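# Flip toast in pan with spatula, then set spatula down

## Task

Use the steel turner (spatula) to flip the toast slice so it ends lying flat inside the frying pan with its browned side facing up; letting it fall or tip over from higher than about a finger's width may be judged a drop. Afterwards put the turner on the table, away from both the pan and the toast and not on the hot plate. No part of the hand or arm may ever contact the toast or the pan, including the pan's handle, or the run fails at once. The pan and hot plate are loose; at the end the pan has to sit level and centred on the hot plate. Nothing may depend on the robot holding it in place at the finish, and anything the robot is touching at the end must not settle downward by more than a fingernail's width once released.

## Robot and tools

Robot: one six-joint arm ending in a five-finger right hand. Since there is a single arm, every row describes that arm alone. Joint ranges (rad): shoulder pan -3.142 to 3.142, shoulder lift -6.283 to 6.283, elbow 0.000 to 3.142, wrists 1-3 -6.283 to 6.283. The elbow cannot quite straighten fully.

Frame: the scene frame has its origin on the table top under the arm base, +z up, +y to the left when facing along +x. The state line reports the hand point's end_effector_position (m), end_effector_quat_wxyz, and velocities (m/s, rad/s) in this frame; at long reach the printed position may be slightly off.

Hand point: sits 0.05 m ahead of the palm, at the spot where index pad and thumb tip meet in a pinch. Its axes: +z runs along straightened fingers, +y points out of the palm, +x goes across the palm toward the little finger. Straight fingers extend 0.06-0.07 m past it along +z. Sideways the hand spans 0.08 m on the little-finger side; on the thumb side 0.02 m if the thumb is turned fully in front, otherwise up to 0.09 m. A wrist bracket on the little-finger side protrudes 0.03 m past the point along +y and 0.11 m across the palm; it can collide.

The row (shared by execute_actions and move): 14 numbers, each in [-1, 1], in this order: dx, dy, dz, rx, ry, rz, little, ring, middle, index, thumb_bend, thumb_turn, force_limit, speed. The first six are an offset, not a pose: a displacement of the hand point relative to its measured pose when the action (or move) begins, expressed in the hand point's own axes. 1.0 equals 0.6 m for dx/dy/dz and 180 degrees for rx/ry/rz, which together form one rotation vector. The six hand numbers are absolute finger targets: +1 open/straight, -1 closed/curled; for thumb_turn +1 is beside the palm and -1 is in front of it, facing the fingers. Pinch is roughly index -0.22, thumb_bend -0.75, thumb_turn -0.57. force_limit maps -1..+1 linearly to about 0..10 N at the fingertip (0..15 N for both thumb motors) and only stops closing motors. speed maps -1..+1 to near zero..full; full speed covers a finger's range in 0.6 s. Use -0.9 or lower for gentle closing.

execute_actions(actions): a list of actions; each action is a list of up to 15 rows, one row per 1/30 s step; if fewer than 15 rows, the last repeats. Each row is measured from the action's starting pose, not from the previous row; the first action of a call starts from the last reported pose. Per step the commanded pose is clipped to 100 mm and 16 degrees from the measured pose, motion lags commands by about 0.17 s, and after an action the arm stops at the last clipped pose, so large moves need further actions. An empty list just returns state and images. Step readings list positions; HELD flags steps that were partly held back.

move(target, speed, stop_force, blocking): target is one row as above, offset from the pose in the latest result that showed one; straight path lasting 0.5 to 10 s. speed in m/s, 0.002 to 0.5 (default 0.25); rotation capped at twice that in rad/s. stop_force in N, 9 to 40, ends the path when the wrist sensor feels that much extra resistance along the target direction; then the arm backs up two steps and holds. Use it only with slow, non-rotating moves, never when leaving a surface you press on, and not in the first 0.2 s. The arm is stiff: overshooting a firm contact can fault. blocking=false returns after 0.5 s while motion continues (not allowed with stop_force); check with wait(0), and other motion is refused until it ends. Result adds a move: line: done, off_target, moving, held, fault, or contact (stop_force fired), plus limits=paced (pose clipped) or limits=held (steps blocked), and the distance to target.

wait(seconds): 0 to 10, holds the last command. stop(): brakes a running move. zoom_image(camera, region): camera is cam_head_left, cam_head_right or cam_wrist; region [x0, y0, x1, y1] in pixels, at most 504x504. show_instructions(): shows reference pages (here a five-finger hand diagram). finished_scene(scene): pass the current scene number to end it irrevocably; the goal must hold on its own.

Results: hand_measured, hand_stopped_by (moving, target, force, stalled, fault) and hand_load_n follow the six-motor order above. A motor moves only if its target changes by at least 0.01, then locks; a lost grip shows as loads near 0. Wrist force/torque are in hand-point axes, noisy (offset up to 4 N, sd up to 2.4 N), saturating near 50 N; pressing reads as force back into the arm. A 'pose unreachable' line means the clearance check altered the command. Cameras are 896x504 each; calibration (K, distortion, T_world_to_cam) is given, with head cameras near (0.22, -0.81, 1.00) and (0.35, -0.87, 1.00).

Hazards: joint torque limits 136 N m (shoulders, elbow) and 25.4 N m (wrists), or 150 N external force, cause a 10 s stop. Motors warn hot at 70 °C and brake at 85 °C. The simulation keeps running while you think. Never let the hand or arm touch toast or pan; do not shove the pan off centre or tip it; do not drop the toast or turner or knock anything off the table; approach contacts slowly.

Each tool is called after "Call:" as name([rows], argument=value, ...), one row to a line, values as JSON.

## Session

Call:
execute_actions(actions=[])

Scene clock: 0.00 s.
end_effector_position=(+0.4481, +0.2382, +0.3238) hand_measured=(+1.000, +1.000, +1.000, +1.000, +1.000, +1.000) hand_load_n=(+0.0, +0.0, +0.0, +0.0, +0.0, +0.0) hand_stopped_by=(target, target, target, target, target, target) hand_force_limit=0.00 hand_speed=-0.80 end_effector_quat_wxyz=(-0.039, -0.141, +0.985, +0.092) end_effector_velocity=(+0.000, -0.000, +0.000) end_effector_angular_velocity=(+0.000, +0.000, -0.003)
Joint positions: [-0.828 -1.561  1.66   1.738  1.026 -2.657]
Joint velocities: [-0.001 -0.     0.     0.001 -0.     0.001]
Motor temperatures (°C, as the motors report them): [22 22 20 31 33 27]
Wrist force (N, on the end effector, along its own x y z axes, offset not removed): no reading
Wrist torque (N m, same axes, about the end effector's origin, offset not removed): no reading
Hand target: +0.448, +0.238, +0.324; -0.039, -0.141, +0.985, +0.092
camera_calibration (this result's frames):
cam_wrist: T_world_to_cam=[[-0.228171, 0.945934, 0.230538, -0.20069], [0.859297, 0.0843248, 0.504478, -0.575907], [0.457762, 0.313208, -0.832079, 0.120924], [0, 0, 0, 1]] pos_world=[0.393729, 0.200528, 0.437417]

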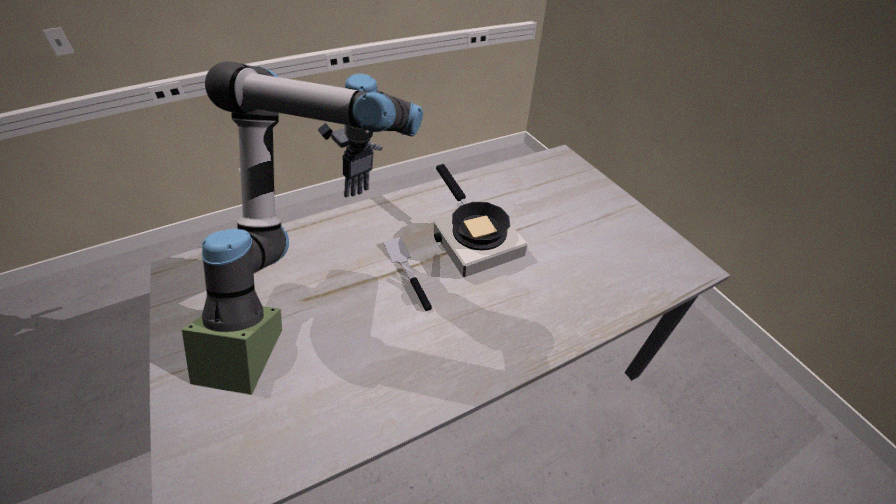

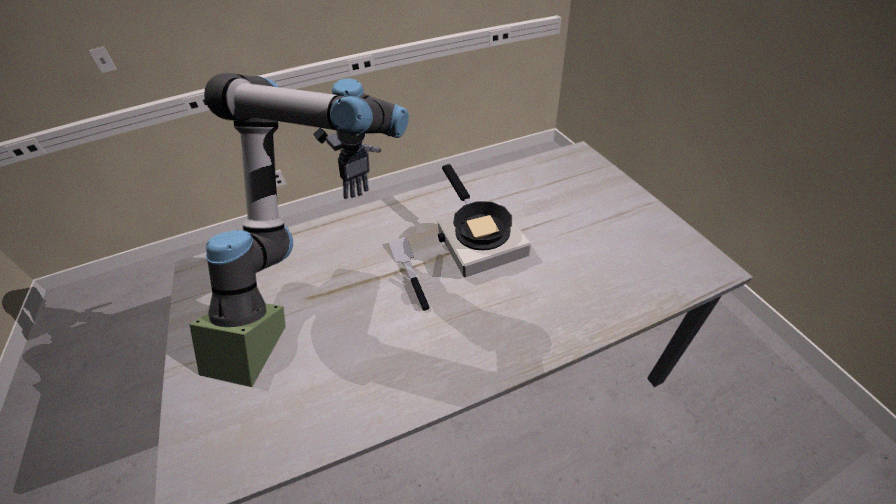

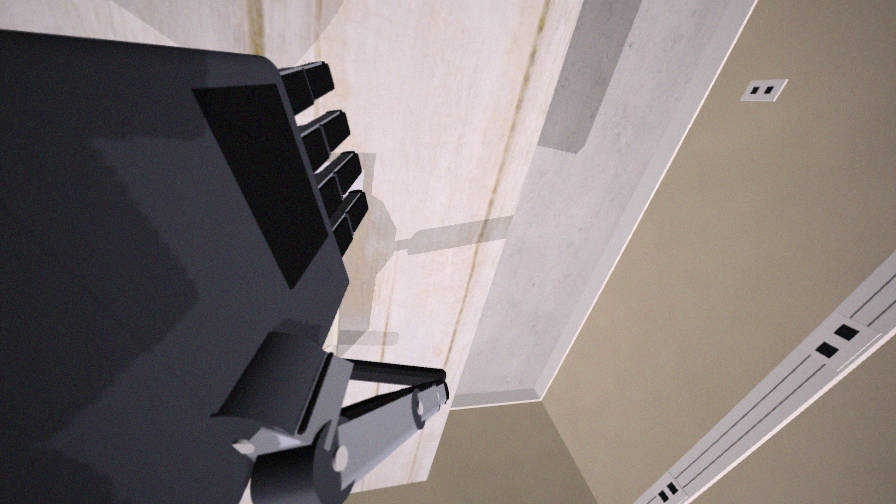

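Call:
zoom_image(camera="cam_head_left", region=[370, 155, 540, 320])

Call:
zoom_image(camera="cam_head_right", region=[370, 155, 540, 320])

Region (370, 155, 540, 320) of cam_head_left's 896x504 image, scaled by 2.965, with more detail than that image has; it fills the top 489 rows of this view, and the rest is white.

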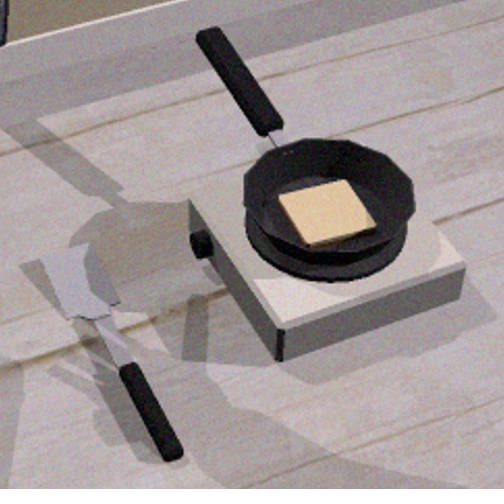

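Region (370, 155, 540, 320) of cam_head_right's 896x504 image, scaled by 2.965, with more detail than that image has; it fills the top 489 rows of this view, and the rest is white.

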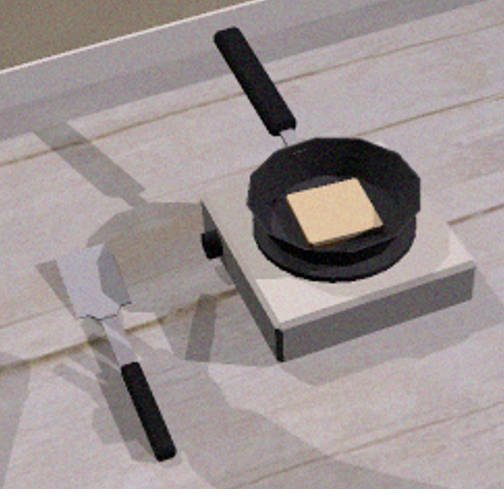

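Call:
move(target=[0.004, -0.537, 0.3079, 0.4116, -0.2108, -0.3756, -0.28, 0.3, 0.3, 0.3, -0.45, -1, 0.0, -0.3], speed=0.35)

Scene clock: 31.43 s.
end_effector_position=(+0.5139, -0.0354, +0.0808) hand_measured=(-0.280, +0.300, +0.300, +0.300, -0.450, -1.000) hand_load_n=(+0.0, +0.0, +0.0, +0.0, +0.0, +0.0) hand_stopped_by=(target, target, target, target, target, target) hand_force_limit=0.00 hand_speed=-0.30 end_effector_quat_wxyz=(-0.382, +0.580, -0.575, +0.433) end_effector_velocity=(+0.001, -0.001, -0.001) end_effector_angular_velocity=(+0.001, -0.013, +0.005)
Joint positions: [-1.044 -1.494  2.457 -0.852  0.65  -2.878]
Joint velocities: [ 0.     0.008  0.008 -0.039 -0.     0.018]
Motor temperatures (°C, as the motors report them): [22 22 20 31 33 27]
Wrist force (N, on the end effector, along its own x y z axes, offset not removed): [1.7 1.9 -2.1]
Wrist torque (N m, same axes, about the end effector's origin, offset not removed): [0.56 -0.07 0.31]
Hand target: +0.514, -0.036, +0.081; -0.382, +0.579, -0.575, +0.433
Off the commanded pose: 0.000 m, 0 deg.
move: done
camera_calibration (this result's frames):
cam_wrist: T_world_to_cam=[[-0.373366, -0.00498168, -0.927671, 0.263671], [-0.486241, 0.852668, 0.191122, 0.257209], [0.790043, 0.52243, -0.320779, -0.230367], [0, 0, 0, 1]] pos_world=[0.405511, -0.0976495, 0.121545]

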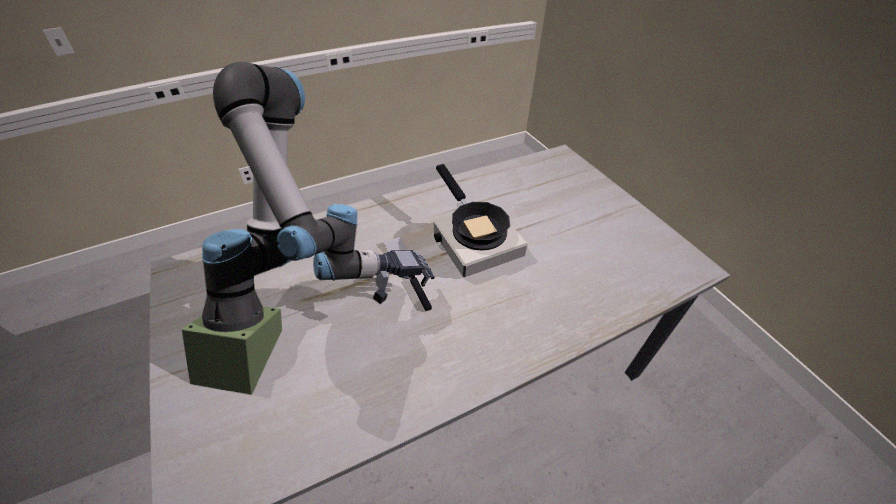

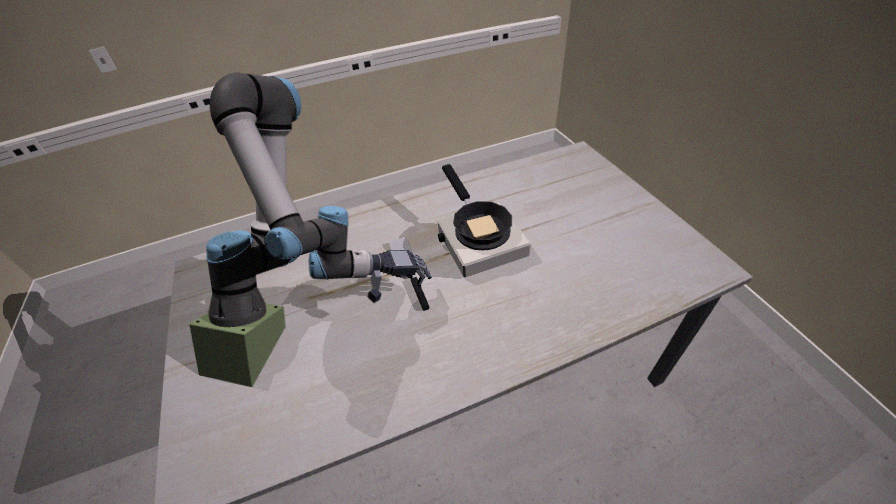

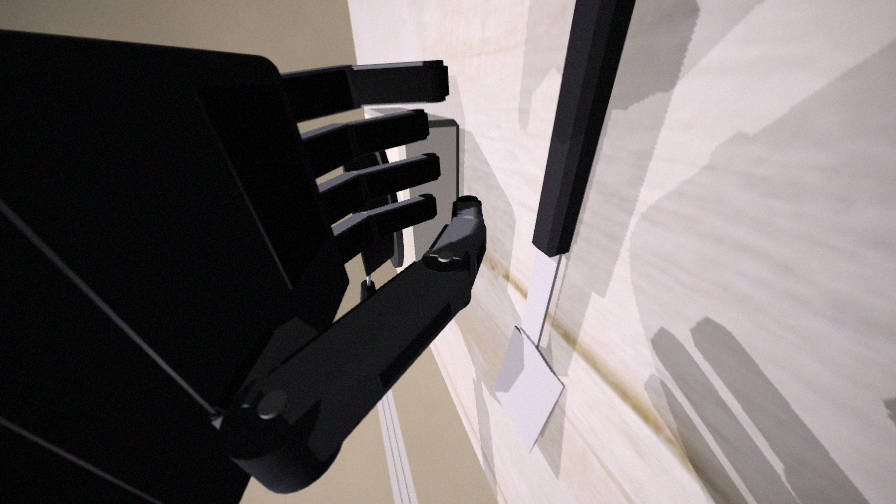

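Call:
zoom_image(camera="cam_wrist", region=[420, 0, 700, 280])

Call:
zoom_image(camera="cam_wrist", region=[440, 230, 680, 470])

Region (420, 0, 700, 280) of cam_wrist's 896x504 image, scaled by 1.800, with more detail than that image has.

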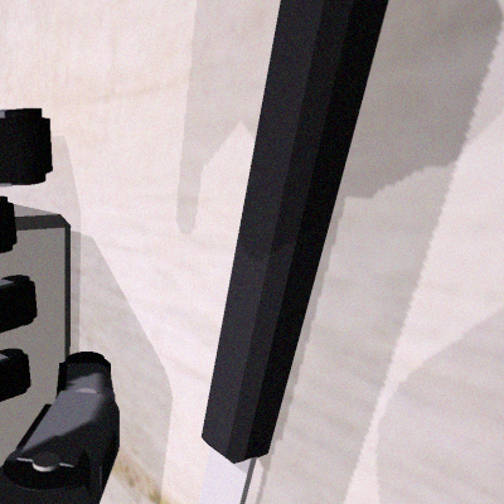

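Region (440, 230, 680, 470) of cam_wrist's 896x504 image, scaled by 2.100, with more detail than that image has.

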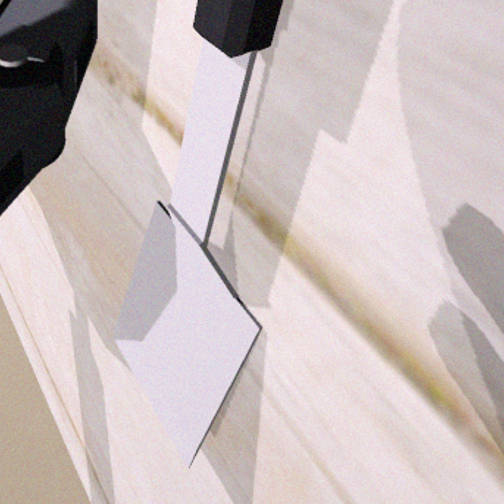

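Call:
move(target=[0.0066, 0.0603, 0.0111, 0.0002, -0.0037, -0.0013, -0.28, 0.3, 0.3, 0.3, -0.45, -1, 0.0, -0.3], speed=0.08)

Scene clock: 52.43 s.
end_effector_position=(+0.5079, -0.0415, +0.0449) hand_measured=(-0.280, +0.300, +0.300, +0.300, -0.450, -1.000) hand_load_n=(+0.0, +0.0, +0.0, +0.0, +0.0, +0.0) hand_stopped_by=(target, target, target, target, target, target) hand_force_limit=0.00 hand_speed=-0.30 end_effector_quat_wxyz=(-0.384, +0.583, -0.572, +0.431) end_effector_velocity=(+0.000, -0.001, -0.001) end_effector_angular_velocity=(-0.000, -0.001, +0.000)
Joint positions: [-1.014 -1.374  2.484 -1.01   0.669 -2.872]
Joint velocities: [ 0.002  0.006  0.    -0.009  0.001  0.001]
Motor temperatures (°C, as the motors report them): [22 22 20 31 33 27]
Wrist force (N, on the end effector, along its own x y z axes, offset not removed): [1.4 1.1 0.0]
Wrist torque (N m, same axes, about the end effector's origin, offset not removed): [0.18 -0.22 0.41]
Hand target: +0.508, -0.041, +0.045; -0.384, +0.583, -0.572, +0.431
Off the commanded pose: 0.000 m, 0 deg.
move: done
camera_calibration (this result's frames):
cam_wrist: T_world_to_cam=[[-0.373489, -0.00953771, -0.927585, 0.22795], [-0.49663, 0.846627, 0.191261, 0.271297], [0.783495, 0.532101, -0.320943, -0.230256], [0, 0, 0, 1]] pos_world=[0.400276, -0.104993, 0.0856558]

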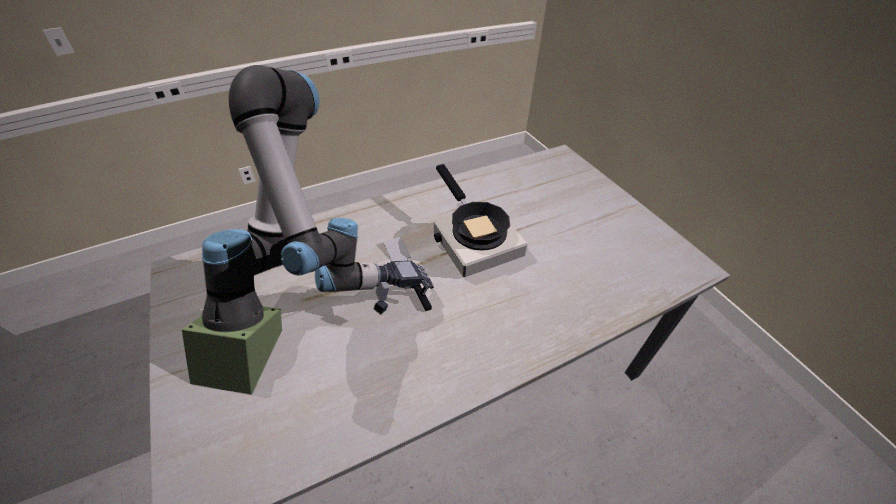

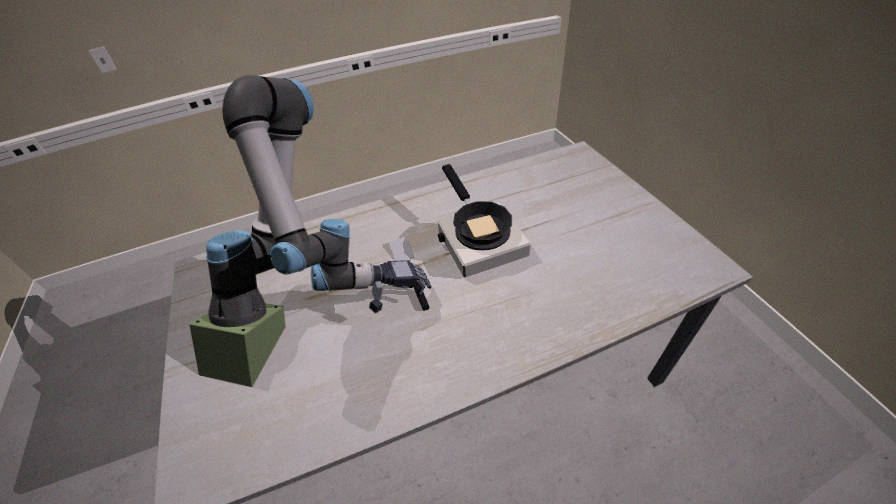

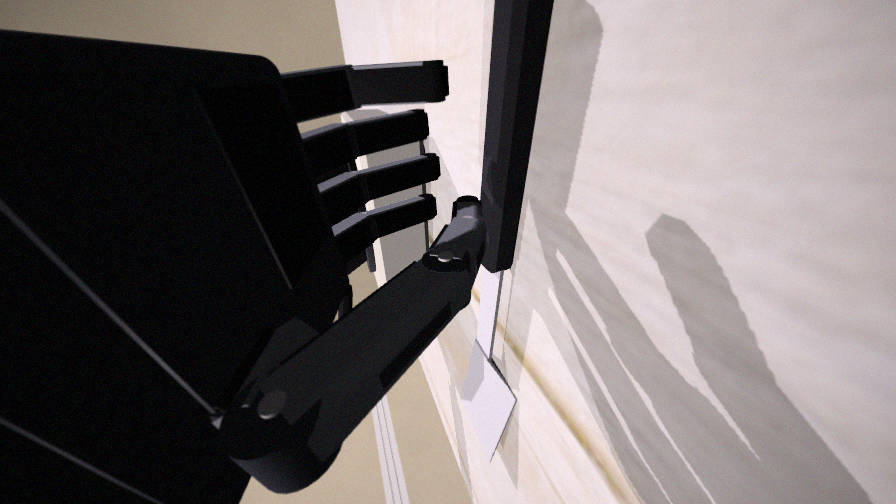

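Call:
move(target=[-0.0025, 0.037, 0.0131, 0, 0, 0, -0.28, 0.3, 0.3, 0.3, -0.45, -1, 0.0, -0.3], speed=0.02, stop_force=9)

Scene clock: 55.50 s.
end_effector_position=(+0.5079, -0.0414, +0.0214) hand_measured=(-0.280, +0.300, +0.300, +0.300, -0.450, -1.000) hand_load_n=(+0.0, +0.0, +0.0, +0.0, +0.0, +0.0) hand_stopped_by=(target, target, target, target, target, target) hand_force_limit=0.00 hand_speed=-0.30 end_effector_quat_wxyz=(-0.384, +0.583, -0.572, +0.431) end_effector_velocity=(-0.001, +0.001, -0.002) end_effector_angular_velocity=(+0.001, +0.001, -0.001)
Joint positions: [-0.971 -1.297  2.489 -1.097  0.712 -2.866]
Joint velocities: [ 0.003  0.005  0.002 -0.006  0.003  0.   ]
Motor temperatures (°C, as the motors report them): [22 22 20 31 33 27]
Wrist force (N, on the end effector, along its own x y z axes, offset not removed): [0.3 0.8 -1.8]
Wrist torque (N m, same axes, about the end effector's origin, offset not removed): [0.25 0.04 0.36]
Hand target: +0.508, -0.041, +0.021; -0.384, +0.583, -0.572, +0.431
Off the commanded pose: 0.000 m, 0 deg.
move: done
camera_calibration (this result's frames):
cam_wrist: T_world_to_cam=[[-0.373501, -0.00952001, -0.927581, 0.206179], [-0.496633, 0.84662, 0.191286, 0.275772], [0.783488, 0.532112, -0.320941, -0.237799], [0, 0, 0, 1]] pos_world=[0.400278, -0.104975, 0.0621771]

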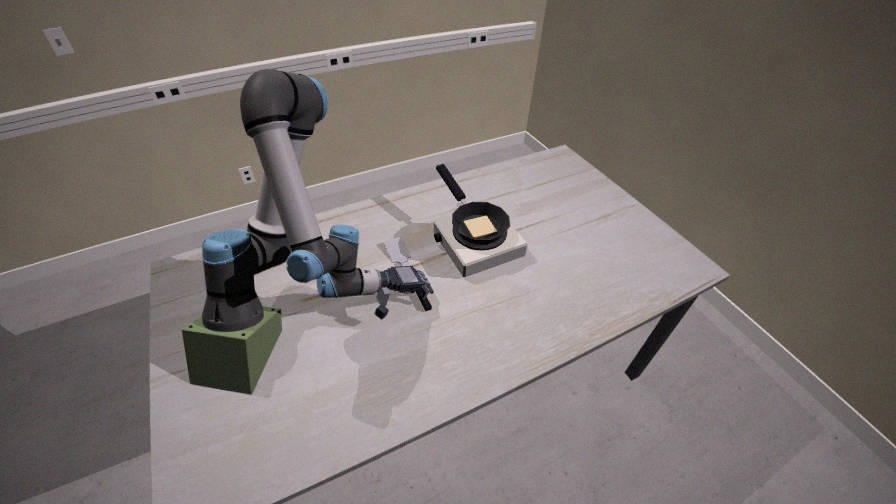

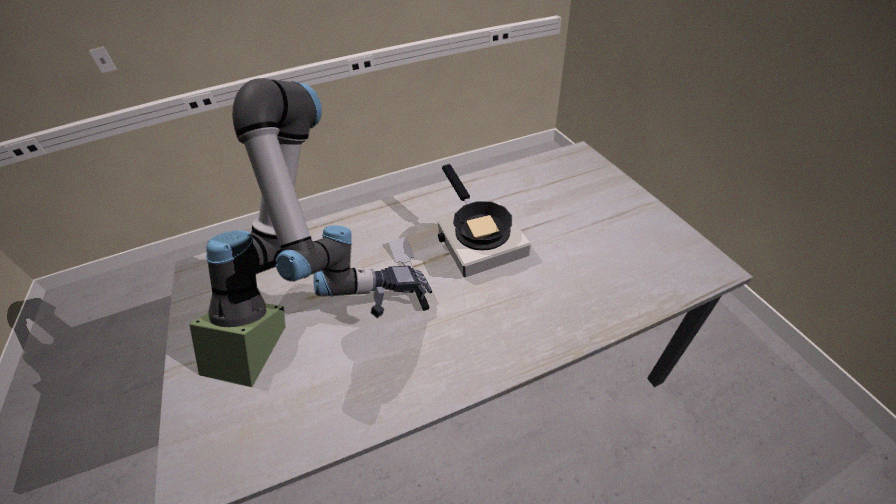

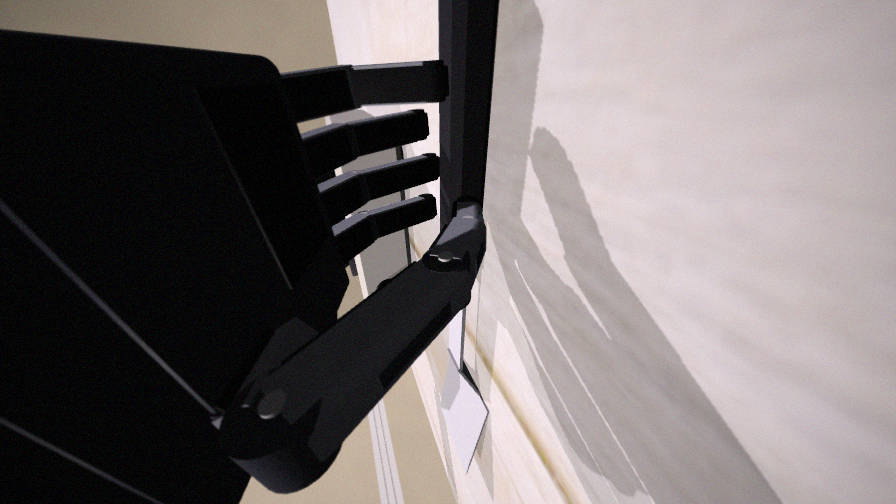

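Call:
execute_actions([
  [[0, -0.0004, 0.002, 0, 0, 0, -0.28, 0.12, 0.12, 0.12, -0.45, -1, 0.0, -0.6],[0, -0.0004, 0.002, 0, 0, 0, -0.28, 0.12, 0.12, 0.12, -0.45, -1, 0.0, -0.6],[0, -0.0004, 0.002, 0, 0, 0, -0.28, 0.12, 0.12, 0.12, -0.45, -1, 0.0, -0.6],[0, -0.0008, 0.0041, 0, 0, 0, -0.28, 0.12, 0.12, 0.12, -0.45, -1, 0.0, -0.6]],
  [[0, 0, 0, 0, 0, 0, -0.28, 0.12, -0.3, -0.3, -0.45, -1, 0.6, -0.88]],
  [[0, 0, 0, 0, 0, 0, -0.28, 0.12, -0.3, -0.3, -0.45, -1, 0.6, -0.88]],
])

Scene clock: 61.87 s.
end_effector_position=(+0.5104, -0.0415, +0.0210) hand_measured=(-0.280, +0.120, +0.016, +0.012, -0.448, -1.000) hand_load_n=(+0.0, +0.0, +7.5, +9.5, +4.0, -0.5) hand_stopped_by=(target, target, force, force, target, target) hand_force_limit=0.60 hand_speed=-0.88 end_effector_quat_wxyz=(-0.384, +0.583, -0.572, +0.431) end_effector_velocity=(+0.000, +0.000, -0.000) end_effector_angular_velocity=(-0.001, +0.000, +0.002)
Joint positions: [-0.964 -1.294  2.482 -1.093  0.719 -2.865]
Joint velocities: [ 0.001 -0.    -0.     0.    -0.001 -0.001]
Motor temperatures (°C, as the motors report them): [22 22 20 31 33 27]
Wrist force (N, on the end effector, along its own x y z axes, offset not removed): [1.6 -5.7 -2.3]
Wrist torque (N m, same axes, about the end effector's origin, offset not removed): [0.36 -0.22 0.35]
Hand target: +0.510, -0.042, +0.021; -0.384, +0.583, -0.572, +0.431
Off the commanded pose: 0.000 m, 0 deg.
Step readings (end_effector_position; steps 1 to 15: 1st action; 16 to 30: 2nd action; 31 to 45: 3rd action):
0: (+0.5079, -0.0414, +0.0212)
1: (+0.5079, -0.0414, +0.0212)
2: (+0.5081, -0.0414, +0.0212)
4: (+0.5086, -0.0414, +0.0212)
8: (+0.5099, -0.0415, +0.0211)
15: (+0.5104, -0.0415, +0.0210)
16: (+0.5104, -0.0415, +0.0210)
17: (+0.5104, -0.0415, +0.0210)
19: (+0.5104, -0.0415, +0.0210)
23: (+0.5104, -0.0415, +0.0210)
30: (+0.5104, -0.0415, +0.0210)
31: (+0.5104, -0.0415, +0.0210)
32: (+0.5104, -0.0415, +0.0210)
34: (+0.5104, -0.0415, +0.0210)
38: (+0.5104, -0.0415, +0.0210)
45: end_effector_position above
camera_calibration (this result's frames):
cam_wrist: T_world_to_cam=[[-0.373495, -0.00949675, -0.927584, 0.206754], [-0.496631, 0.846617, 0.191302, 0.277123], [0.783492, 0.532117, -0.320923, -0.239799], [0, 0, 0, 1]] pos_world=[0.40273, -0.105053, 0.0618106]

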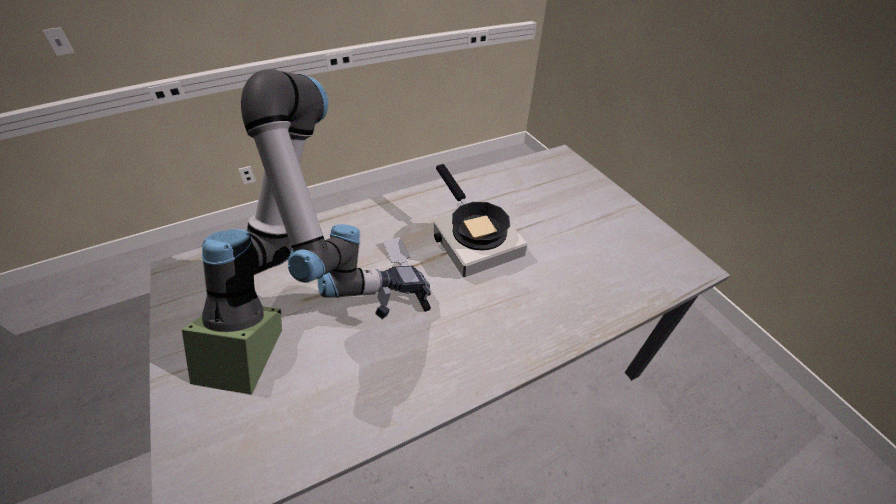

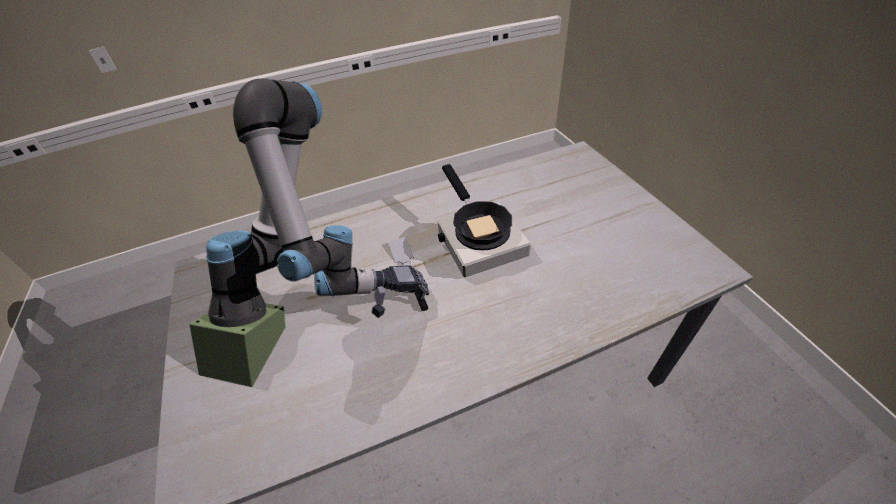

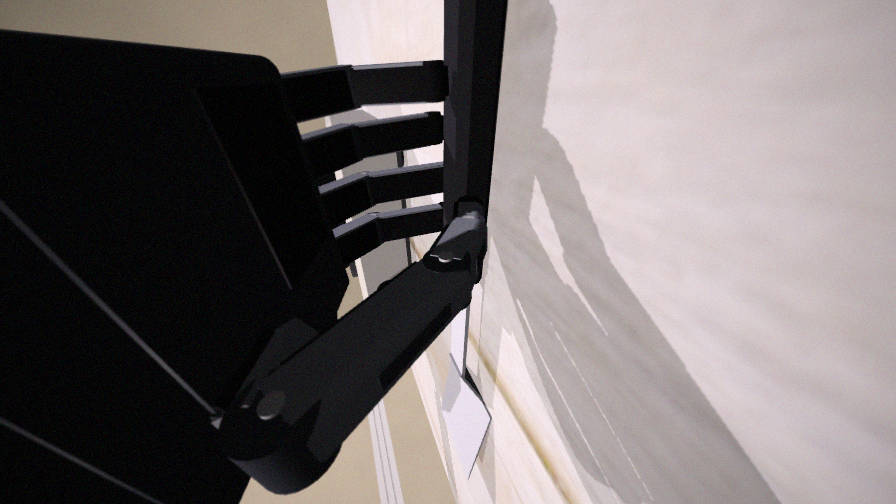

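Call:
execute_actions([
  [[0, 0, 0, 0, 0, 0, -0.28, 0.12, 0.07, 0.07, -0.45, -1, 0.6, -0.7],[0, 0, 0, 0, 0, 0, -0.28, 0.12, 0.07, 0.07, -0.45, -1, 0.6, -0.7],[0, 0, 0, 0, 0, 0, -0.28, 0.12, 0.07, 0.07, -0.45, -1, 0.6, -0.7],[0, 0, 0, 0, 0, 0, -0.28, 0.12, 0.07, 0.07, -0.45, -1, 0.6, -0.7],[0, 0.0007, 0.0002, 0, 0, 0, -0.28, 0.12, 0.07, 0.07, -0.45, -1, 0.6, -0.7],[0, 0.0007, 0.0002, 0, 0, 0, -0.28, 0.12, 0.07, 0.07, -0.45, -1, 0.6, -0.7],[-0.0001, 0.0014, 0.0005, 0, 0, 0, -0.28, 0.12, 0.07, 0.07, -0.45, -1, 0.6, -0.7]],
])

Scene clock: 69.80 s.
end_effector_position=(+0.5104, -0.0415, +0.0202) hand_measured=(-0.280, +0.120, +0.070, +0.070, -0.450, -1.000) hand_load_n=(+0.0, +0.0, +0.0, +0.0, +0.0, +0.0) hand_stopped_by=(target, target, target, target, target, target) hand_force_limit=0.60 hand_speed=-0.70 end_effector_quat_wxyz=(-0.384, +0.583, -0.572, +0.431) end_effector_velocity=(-0.000, +0.000, -0.001) end_effector_angular_velocity=(+0.000, +0.001, -0.000)
Joint positions: [-0.962 -1.292  2.482 -1.096  0.72  -2.865]
Joint velocities: [ 0.002  0.001  0.    -0.     0.001 -0.001]
Motor temperatures (°C, as the motors report them): [22 22 20 31 33 27]
Wrist force (N, on the end effector, along its own x y z axes, offset not removed): [2.3 1.3 -1.3]
Wrist torque (N m, same axes, about the end effector's origin, offset not removed): [0.50 -0.26 0.41]
Hand target: +0.510, -0.042, +0.020; -0.384, +0.583, -0.572, +0.431
Off the commanded pose: 0.000 m, 0 deg.
Step readings (end_effector_position):
0: (+0.5104, -0.0415, +0.0210)
1: (+0.5104, -0.0415, +0.0210)
2: (+0.5104, -0.0415, +0.0210)
4: (+0.5104, -0.0415, +0.0210)
8: (+0.5103, -0.0415, +0.0207)
15: end_effector_position above
camera_calibration (this result's frames):
cam_wrist: T_world_to_cam=[[-0.373467, -0.00973758, -0.927593, 0.205968], [-0.496701, 0.846624, 0.191094, 0.277363], [0.783461, 0.532103, -0.321022, -0.24005], [0, 0, 0, 1]] pos_world=[0.402759, -0.105085, 0.0609907]

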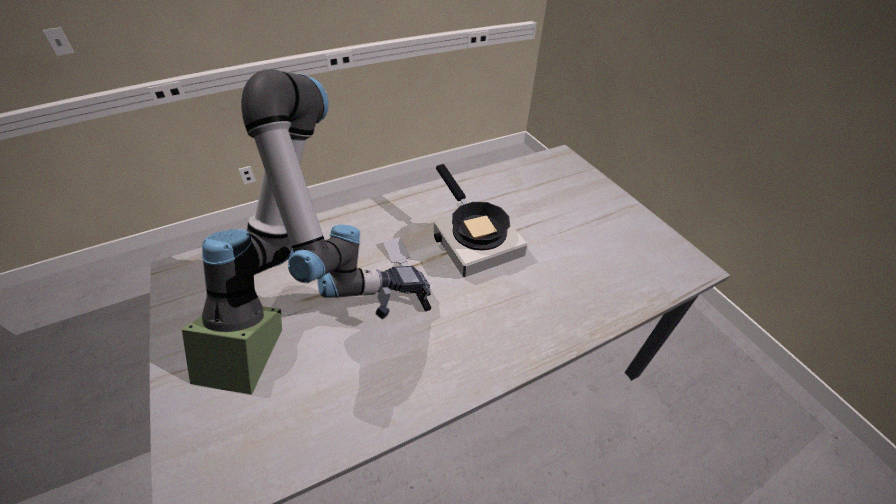

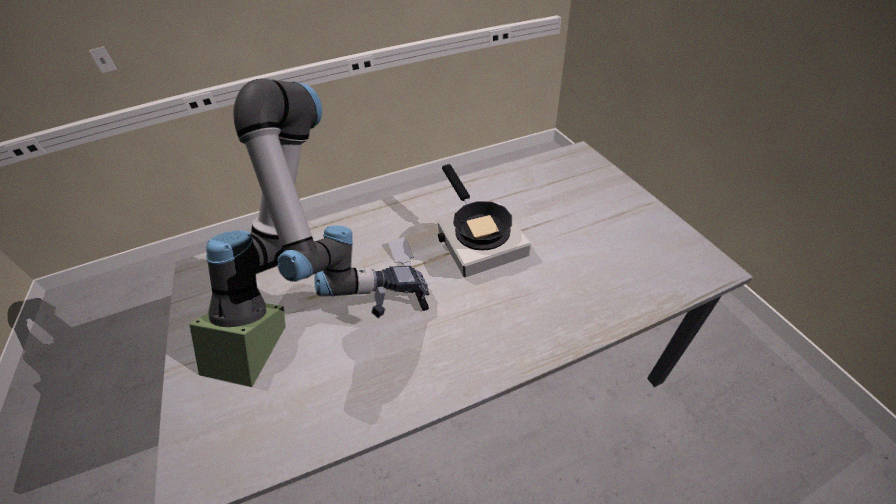

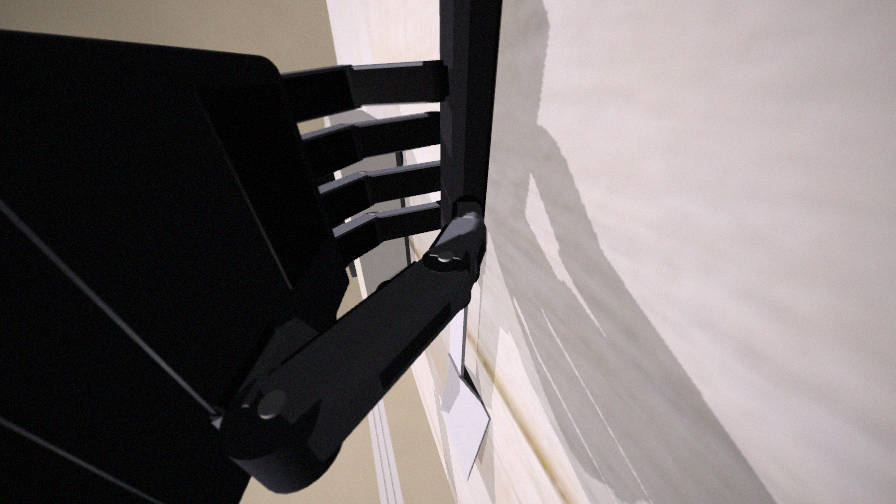

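Call:
execute_actions([
  [[0, 0.0005, 0.0002, 0, 0, 0, -0.28, 0.12, 0.07, 0.07, -0.45, -1, 0.6, -0.88],[0, 0.0005, 0.0002, 0, 0, 0, -0.28, 0.12, 0.07, 0.07, -0.45, -1, 0.6, -0.88],[0, 0.001, 0.0003, 0, 0, 0, -0.28, 0.12, 0.07, 0.07, -0.45, -1, 0.6, -0.88],[0, 0.001, 0.0003, 0, 0, 0, -0.28, 0.12, 0.07, 0.07, -0.45, -1, 0.6, -0.88],[-0.0001, 0.0015, 0.0005, 0, 0, 0, -0.28, 0.12, 0.07, 0.07, -0.45, -1, 0.6, -0.88],[-0.0001, 0.0015, 0.0005, 0, 0, 0, -0.28, 0.12, 0.07, 0.07, -0.45, -1, 0.6, -0.88],[-0.0001, 0.0015, 0.0005, 0, 0, 0, -0.28, 0.12, 0.07, 0.07, -0.45, -1, 0.6, -0.88],[-0.0001, 0.0015, 0.0005, 0, 0, 0, -0.28, 0.12, 0.07, 0.07, -0.45, -1, 0.6, -0.88],[-0.0001, 0.0015, 0.0005, 0, 0, 0, -0.28, 0.12, 0.07, 0.07, -0.45, -1, 0.6, -0.88],[-0.0001, 0.0015, 0.0005, 0, 0, 0, -0.28, 0.12, -0.3, -0.3, -0.45, -1, 0.6, -0.88]],
  [[0, 0, 0, 0, 0, 0, -0.28, 0.12, -0.3, -0.3, -0.45, -1, 0.6, -0.88]],
])

Scene clock: 75.50 s.
end_effector_position=(+0.5104, -0.0416, +0.0193) hand_measured=(-0.280, +0.120, +0.026, +0.020, -0.448, -1.000) hand_load_n=(-3.0, +0.0, +7.5, +8.0, +2.5, -0.5) hand_stopped_by=(target, target, force, force, target, target) hand_force_limit=0.60 hand_speed=-0.88 end_effector_quat_wxyz=(-0.384, +0.583, -0.572, +0.431) end_effector_velocity=(+0.001, +0.000, +0.000) end_effector_angular_velocity=(+0.001, -0.001, +0.002)
Joint positions: [-0.961 -1.288  2.482 -1.1    0.722 -2.864]
Joint velocities: [ 0.001 -0.001 -0.001 -0.001 -0.     0.002]
Motor temperatures (°C, as the motors report them): [22 22 20 31 33 27]
Wrist force (N, on the end effector, along its own x y z axes, offset not removed): [-1.2 -12.8 -4.3]
Wrist torque (N m, same axes, about the end effector's origin, offset not removed): [0.38 0.23 -0.25]
Hand target: +0.510, -0.042, +0.019; -0.384, +0.583, -0.572, +0.431
Off the commanded pose: 0.000 m, 0 deg.
Step readings (end_effector_position; steps 1 to 15: 1st action; 16 to 30: 2nd action):
0: (+0.5104, -0.0415, +0.0201)
1: (+0.5104, -0.0415, +0.0201)
2: (+0.5104, -0.0415, +0.0201)
4: (+0.5104, -0.0415, +0.0199)
8: (+0.5104, -0.0416, +0.0195)
15: (+0.5104, -0.0416, +0.0193)
16: (+0.5104, -0.0416, +0.0193)
17: (+0.5104, -0.0416, +0.0193)
19: (+0.5104, -0.0416, +0.0193)
23: (+0.5104, -0.0416, +0.0193)
30: end_effector_position above
camera_calibration (this result's frames):
cam_wrist: T_world_to_cam=[[-0.373393, -0.00984973, -0.927621, 0.205086], [-0.496741, 0.84663, 0.190962, 0.277587], [0.78347, 0.532091, -0.321019, -0.240344], [0, 0, 0, 1]] pos_world=[0.402769, -0.105108, 0.0600784]

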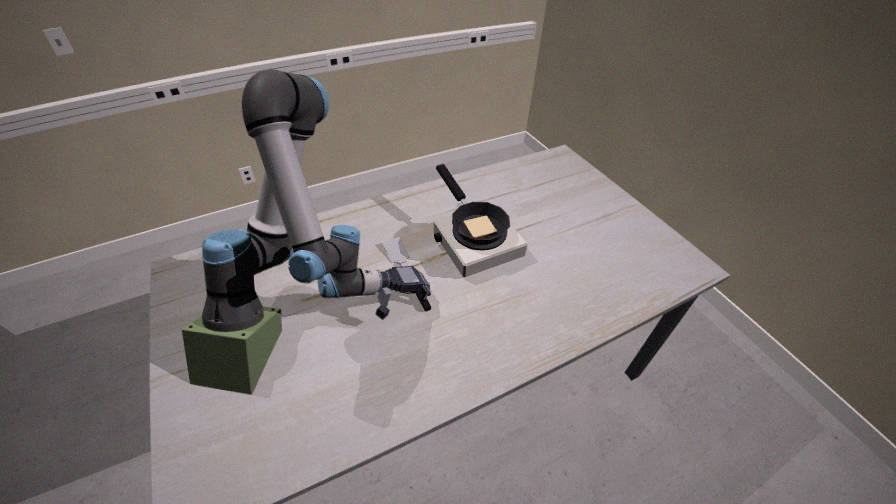

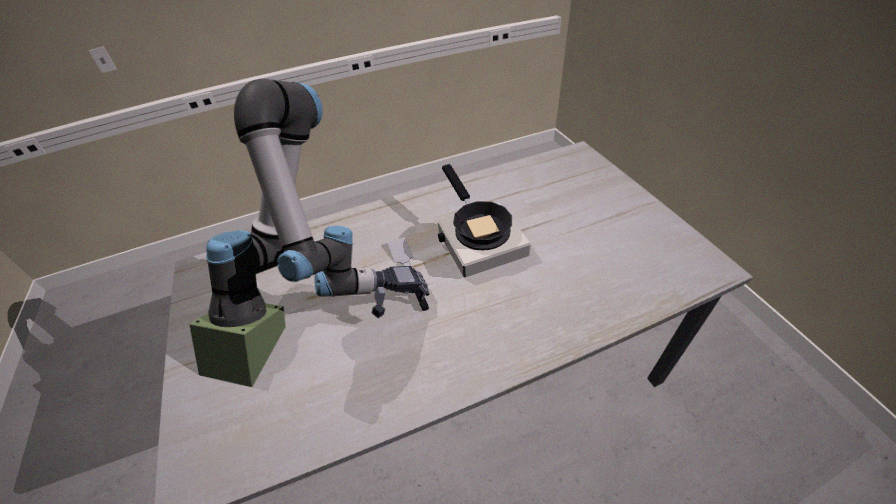

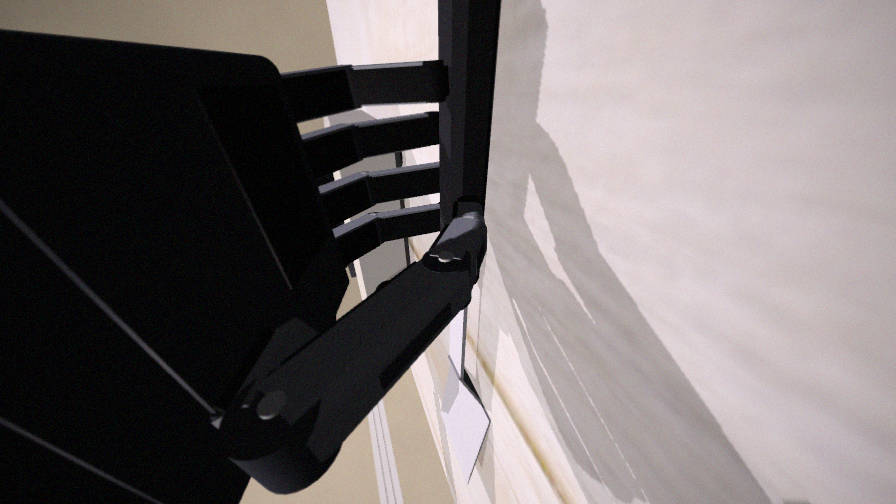

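Call:
execute_actions([
  [[0, -0.0006, -0.0002, 0, 0, 0, -0.28, 0.12, -0.3, -0.3, -0.45, -1, 0.9, -0.88],[0, -0.0006, -0.0002, 0, 0, 0, -0.28, 0.12, -0.3, -0.3, -0.45, -1, 0.9, -0.88],[0, -0.0012, -0.0004, 0, 0, 0, -0.28, 0.12, -0.3, -0.3, -0.45, -1, 0.9, -0.88],[0, -0.0012, -0.0004, 0, 0, 0, -0.28, 0.12, -0.3, -0.3, -0.45, -1, 0.9, -0.88],[0.0001, -0.0019, -0.0007, 0, 0, 0, -0.28, 0.12, -0.3, -0.3, -0.45, -1, 0.9, -0.88],[0.0001, -0.0019, -0.0007, 0, 0, 0, -0.28, 0.12, -0.3, -0.3, -0.45, -1, 0.9, -0.88],[0.0001, -0.0019, -0.0007, 0, 0, 0, -0.28, 0.12, -0.3, -0.3, -0.45, -1, 0.9, -0.88],[0.0001, -0.0019, -0.0007, 0, 0, 0, -0.28, 0.12, -0.3, -0.3, -0.45, -1, 0.9, -0.88],[0.0001, -0.0019, -0.0007, 0, 0, 0, -0.28, 0.12, -0.35, -0.35, -0.45, -1, 0.9, -0.88]],
])

Scene clock: 79.53 s.
end_effector_position=(+0.5104, -0.0415, +0.0205) hand_measured=(-0.280, +0.120, +0.016, +0.004, -0.446, -1.000) hand_load_n=(-0.5, +0.0, +9.0, +10.0, +8.0, -1.0) hand_stopped_by=(target, target, force, force, target, target) hand_force_limit=0.90 hand_speed=-0.88 end_effector_quat_wxyz=(-0.384, +0.583, -0.572, +0.431) end_effector_velocity=(+0.000, +0.000, +0.000) end_effector_angular_velocity=(-0.002, +0.000, +0.002)
Joint positions: [-0.963 -1.292  2.482 -1.095  0.72  -2.865]
Joint velocities: [-0.    -0.001 -0.001  0.002 -0.001 -0.002]
Motor temperatures (°C, as the motors report them): [22 22 20 31 33 27]
Wrist force (N, on the end effector, along its own x y z axes, offset not removed): [1.4 1.5 0.6]
Wrist torque (N m, same axes, about the end effector's origin, offset not removed): [0.36 -0.10 0.32]
Hand target: +0.510, -0.042, +0.021; -0.384, +0.583, -0.572, +0.431
Off the commanded pose: 0.000 m, 0 deg.
Step readings (end_effector_position):
0: (+0.5104, -0.0416, +0.0193)
1: (+0.5104, -0.0416, +0.0193)
2: (+0.5104, -0.0415, +0.0193)
4: (+0.5104, -0.0415, +0.0195)
8: (+0.5104, -0.0415, +0.0201)
15: end_effector_position above
camera_calibration (this result's frames):
cam_wrist: T_world_to_cam=[[-0.373431, -0.00968853, -0.927607, 0.206185], [-0.496696, 0.846622, 0.191115, 0.277275], [0.783481, 0.532107, -0.320967, -0.23997], [0, 0, 0, 1]] pos_world=[0.402729, -0.10506, 0.0612447]

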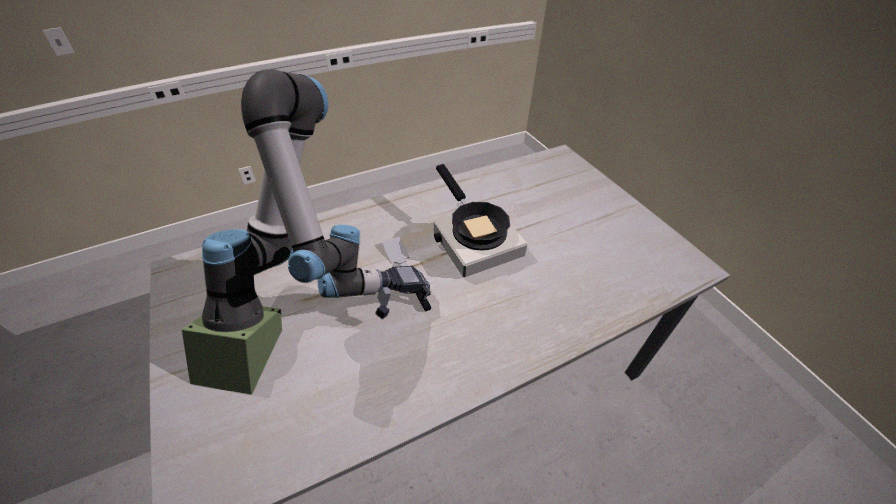

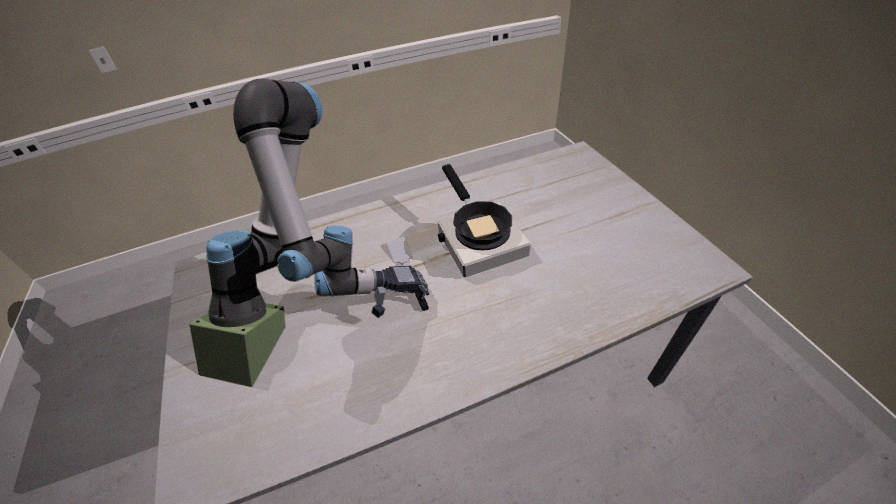

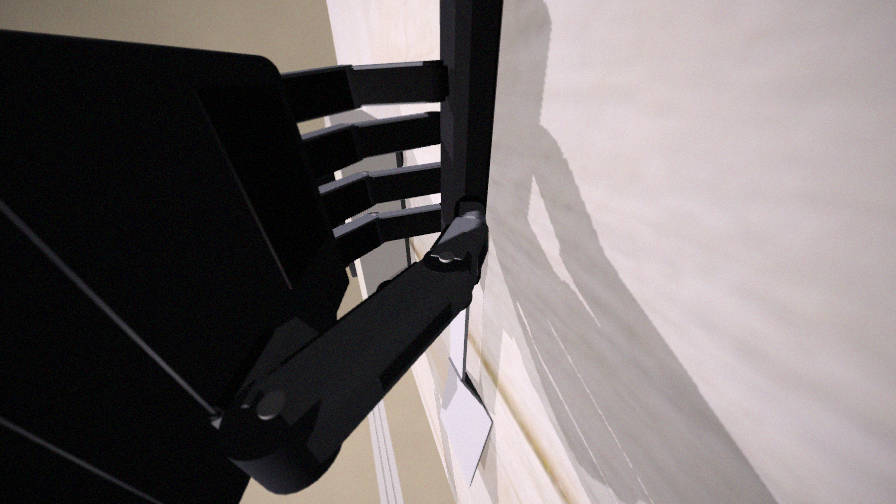

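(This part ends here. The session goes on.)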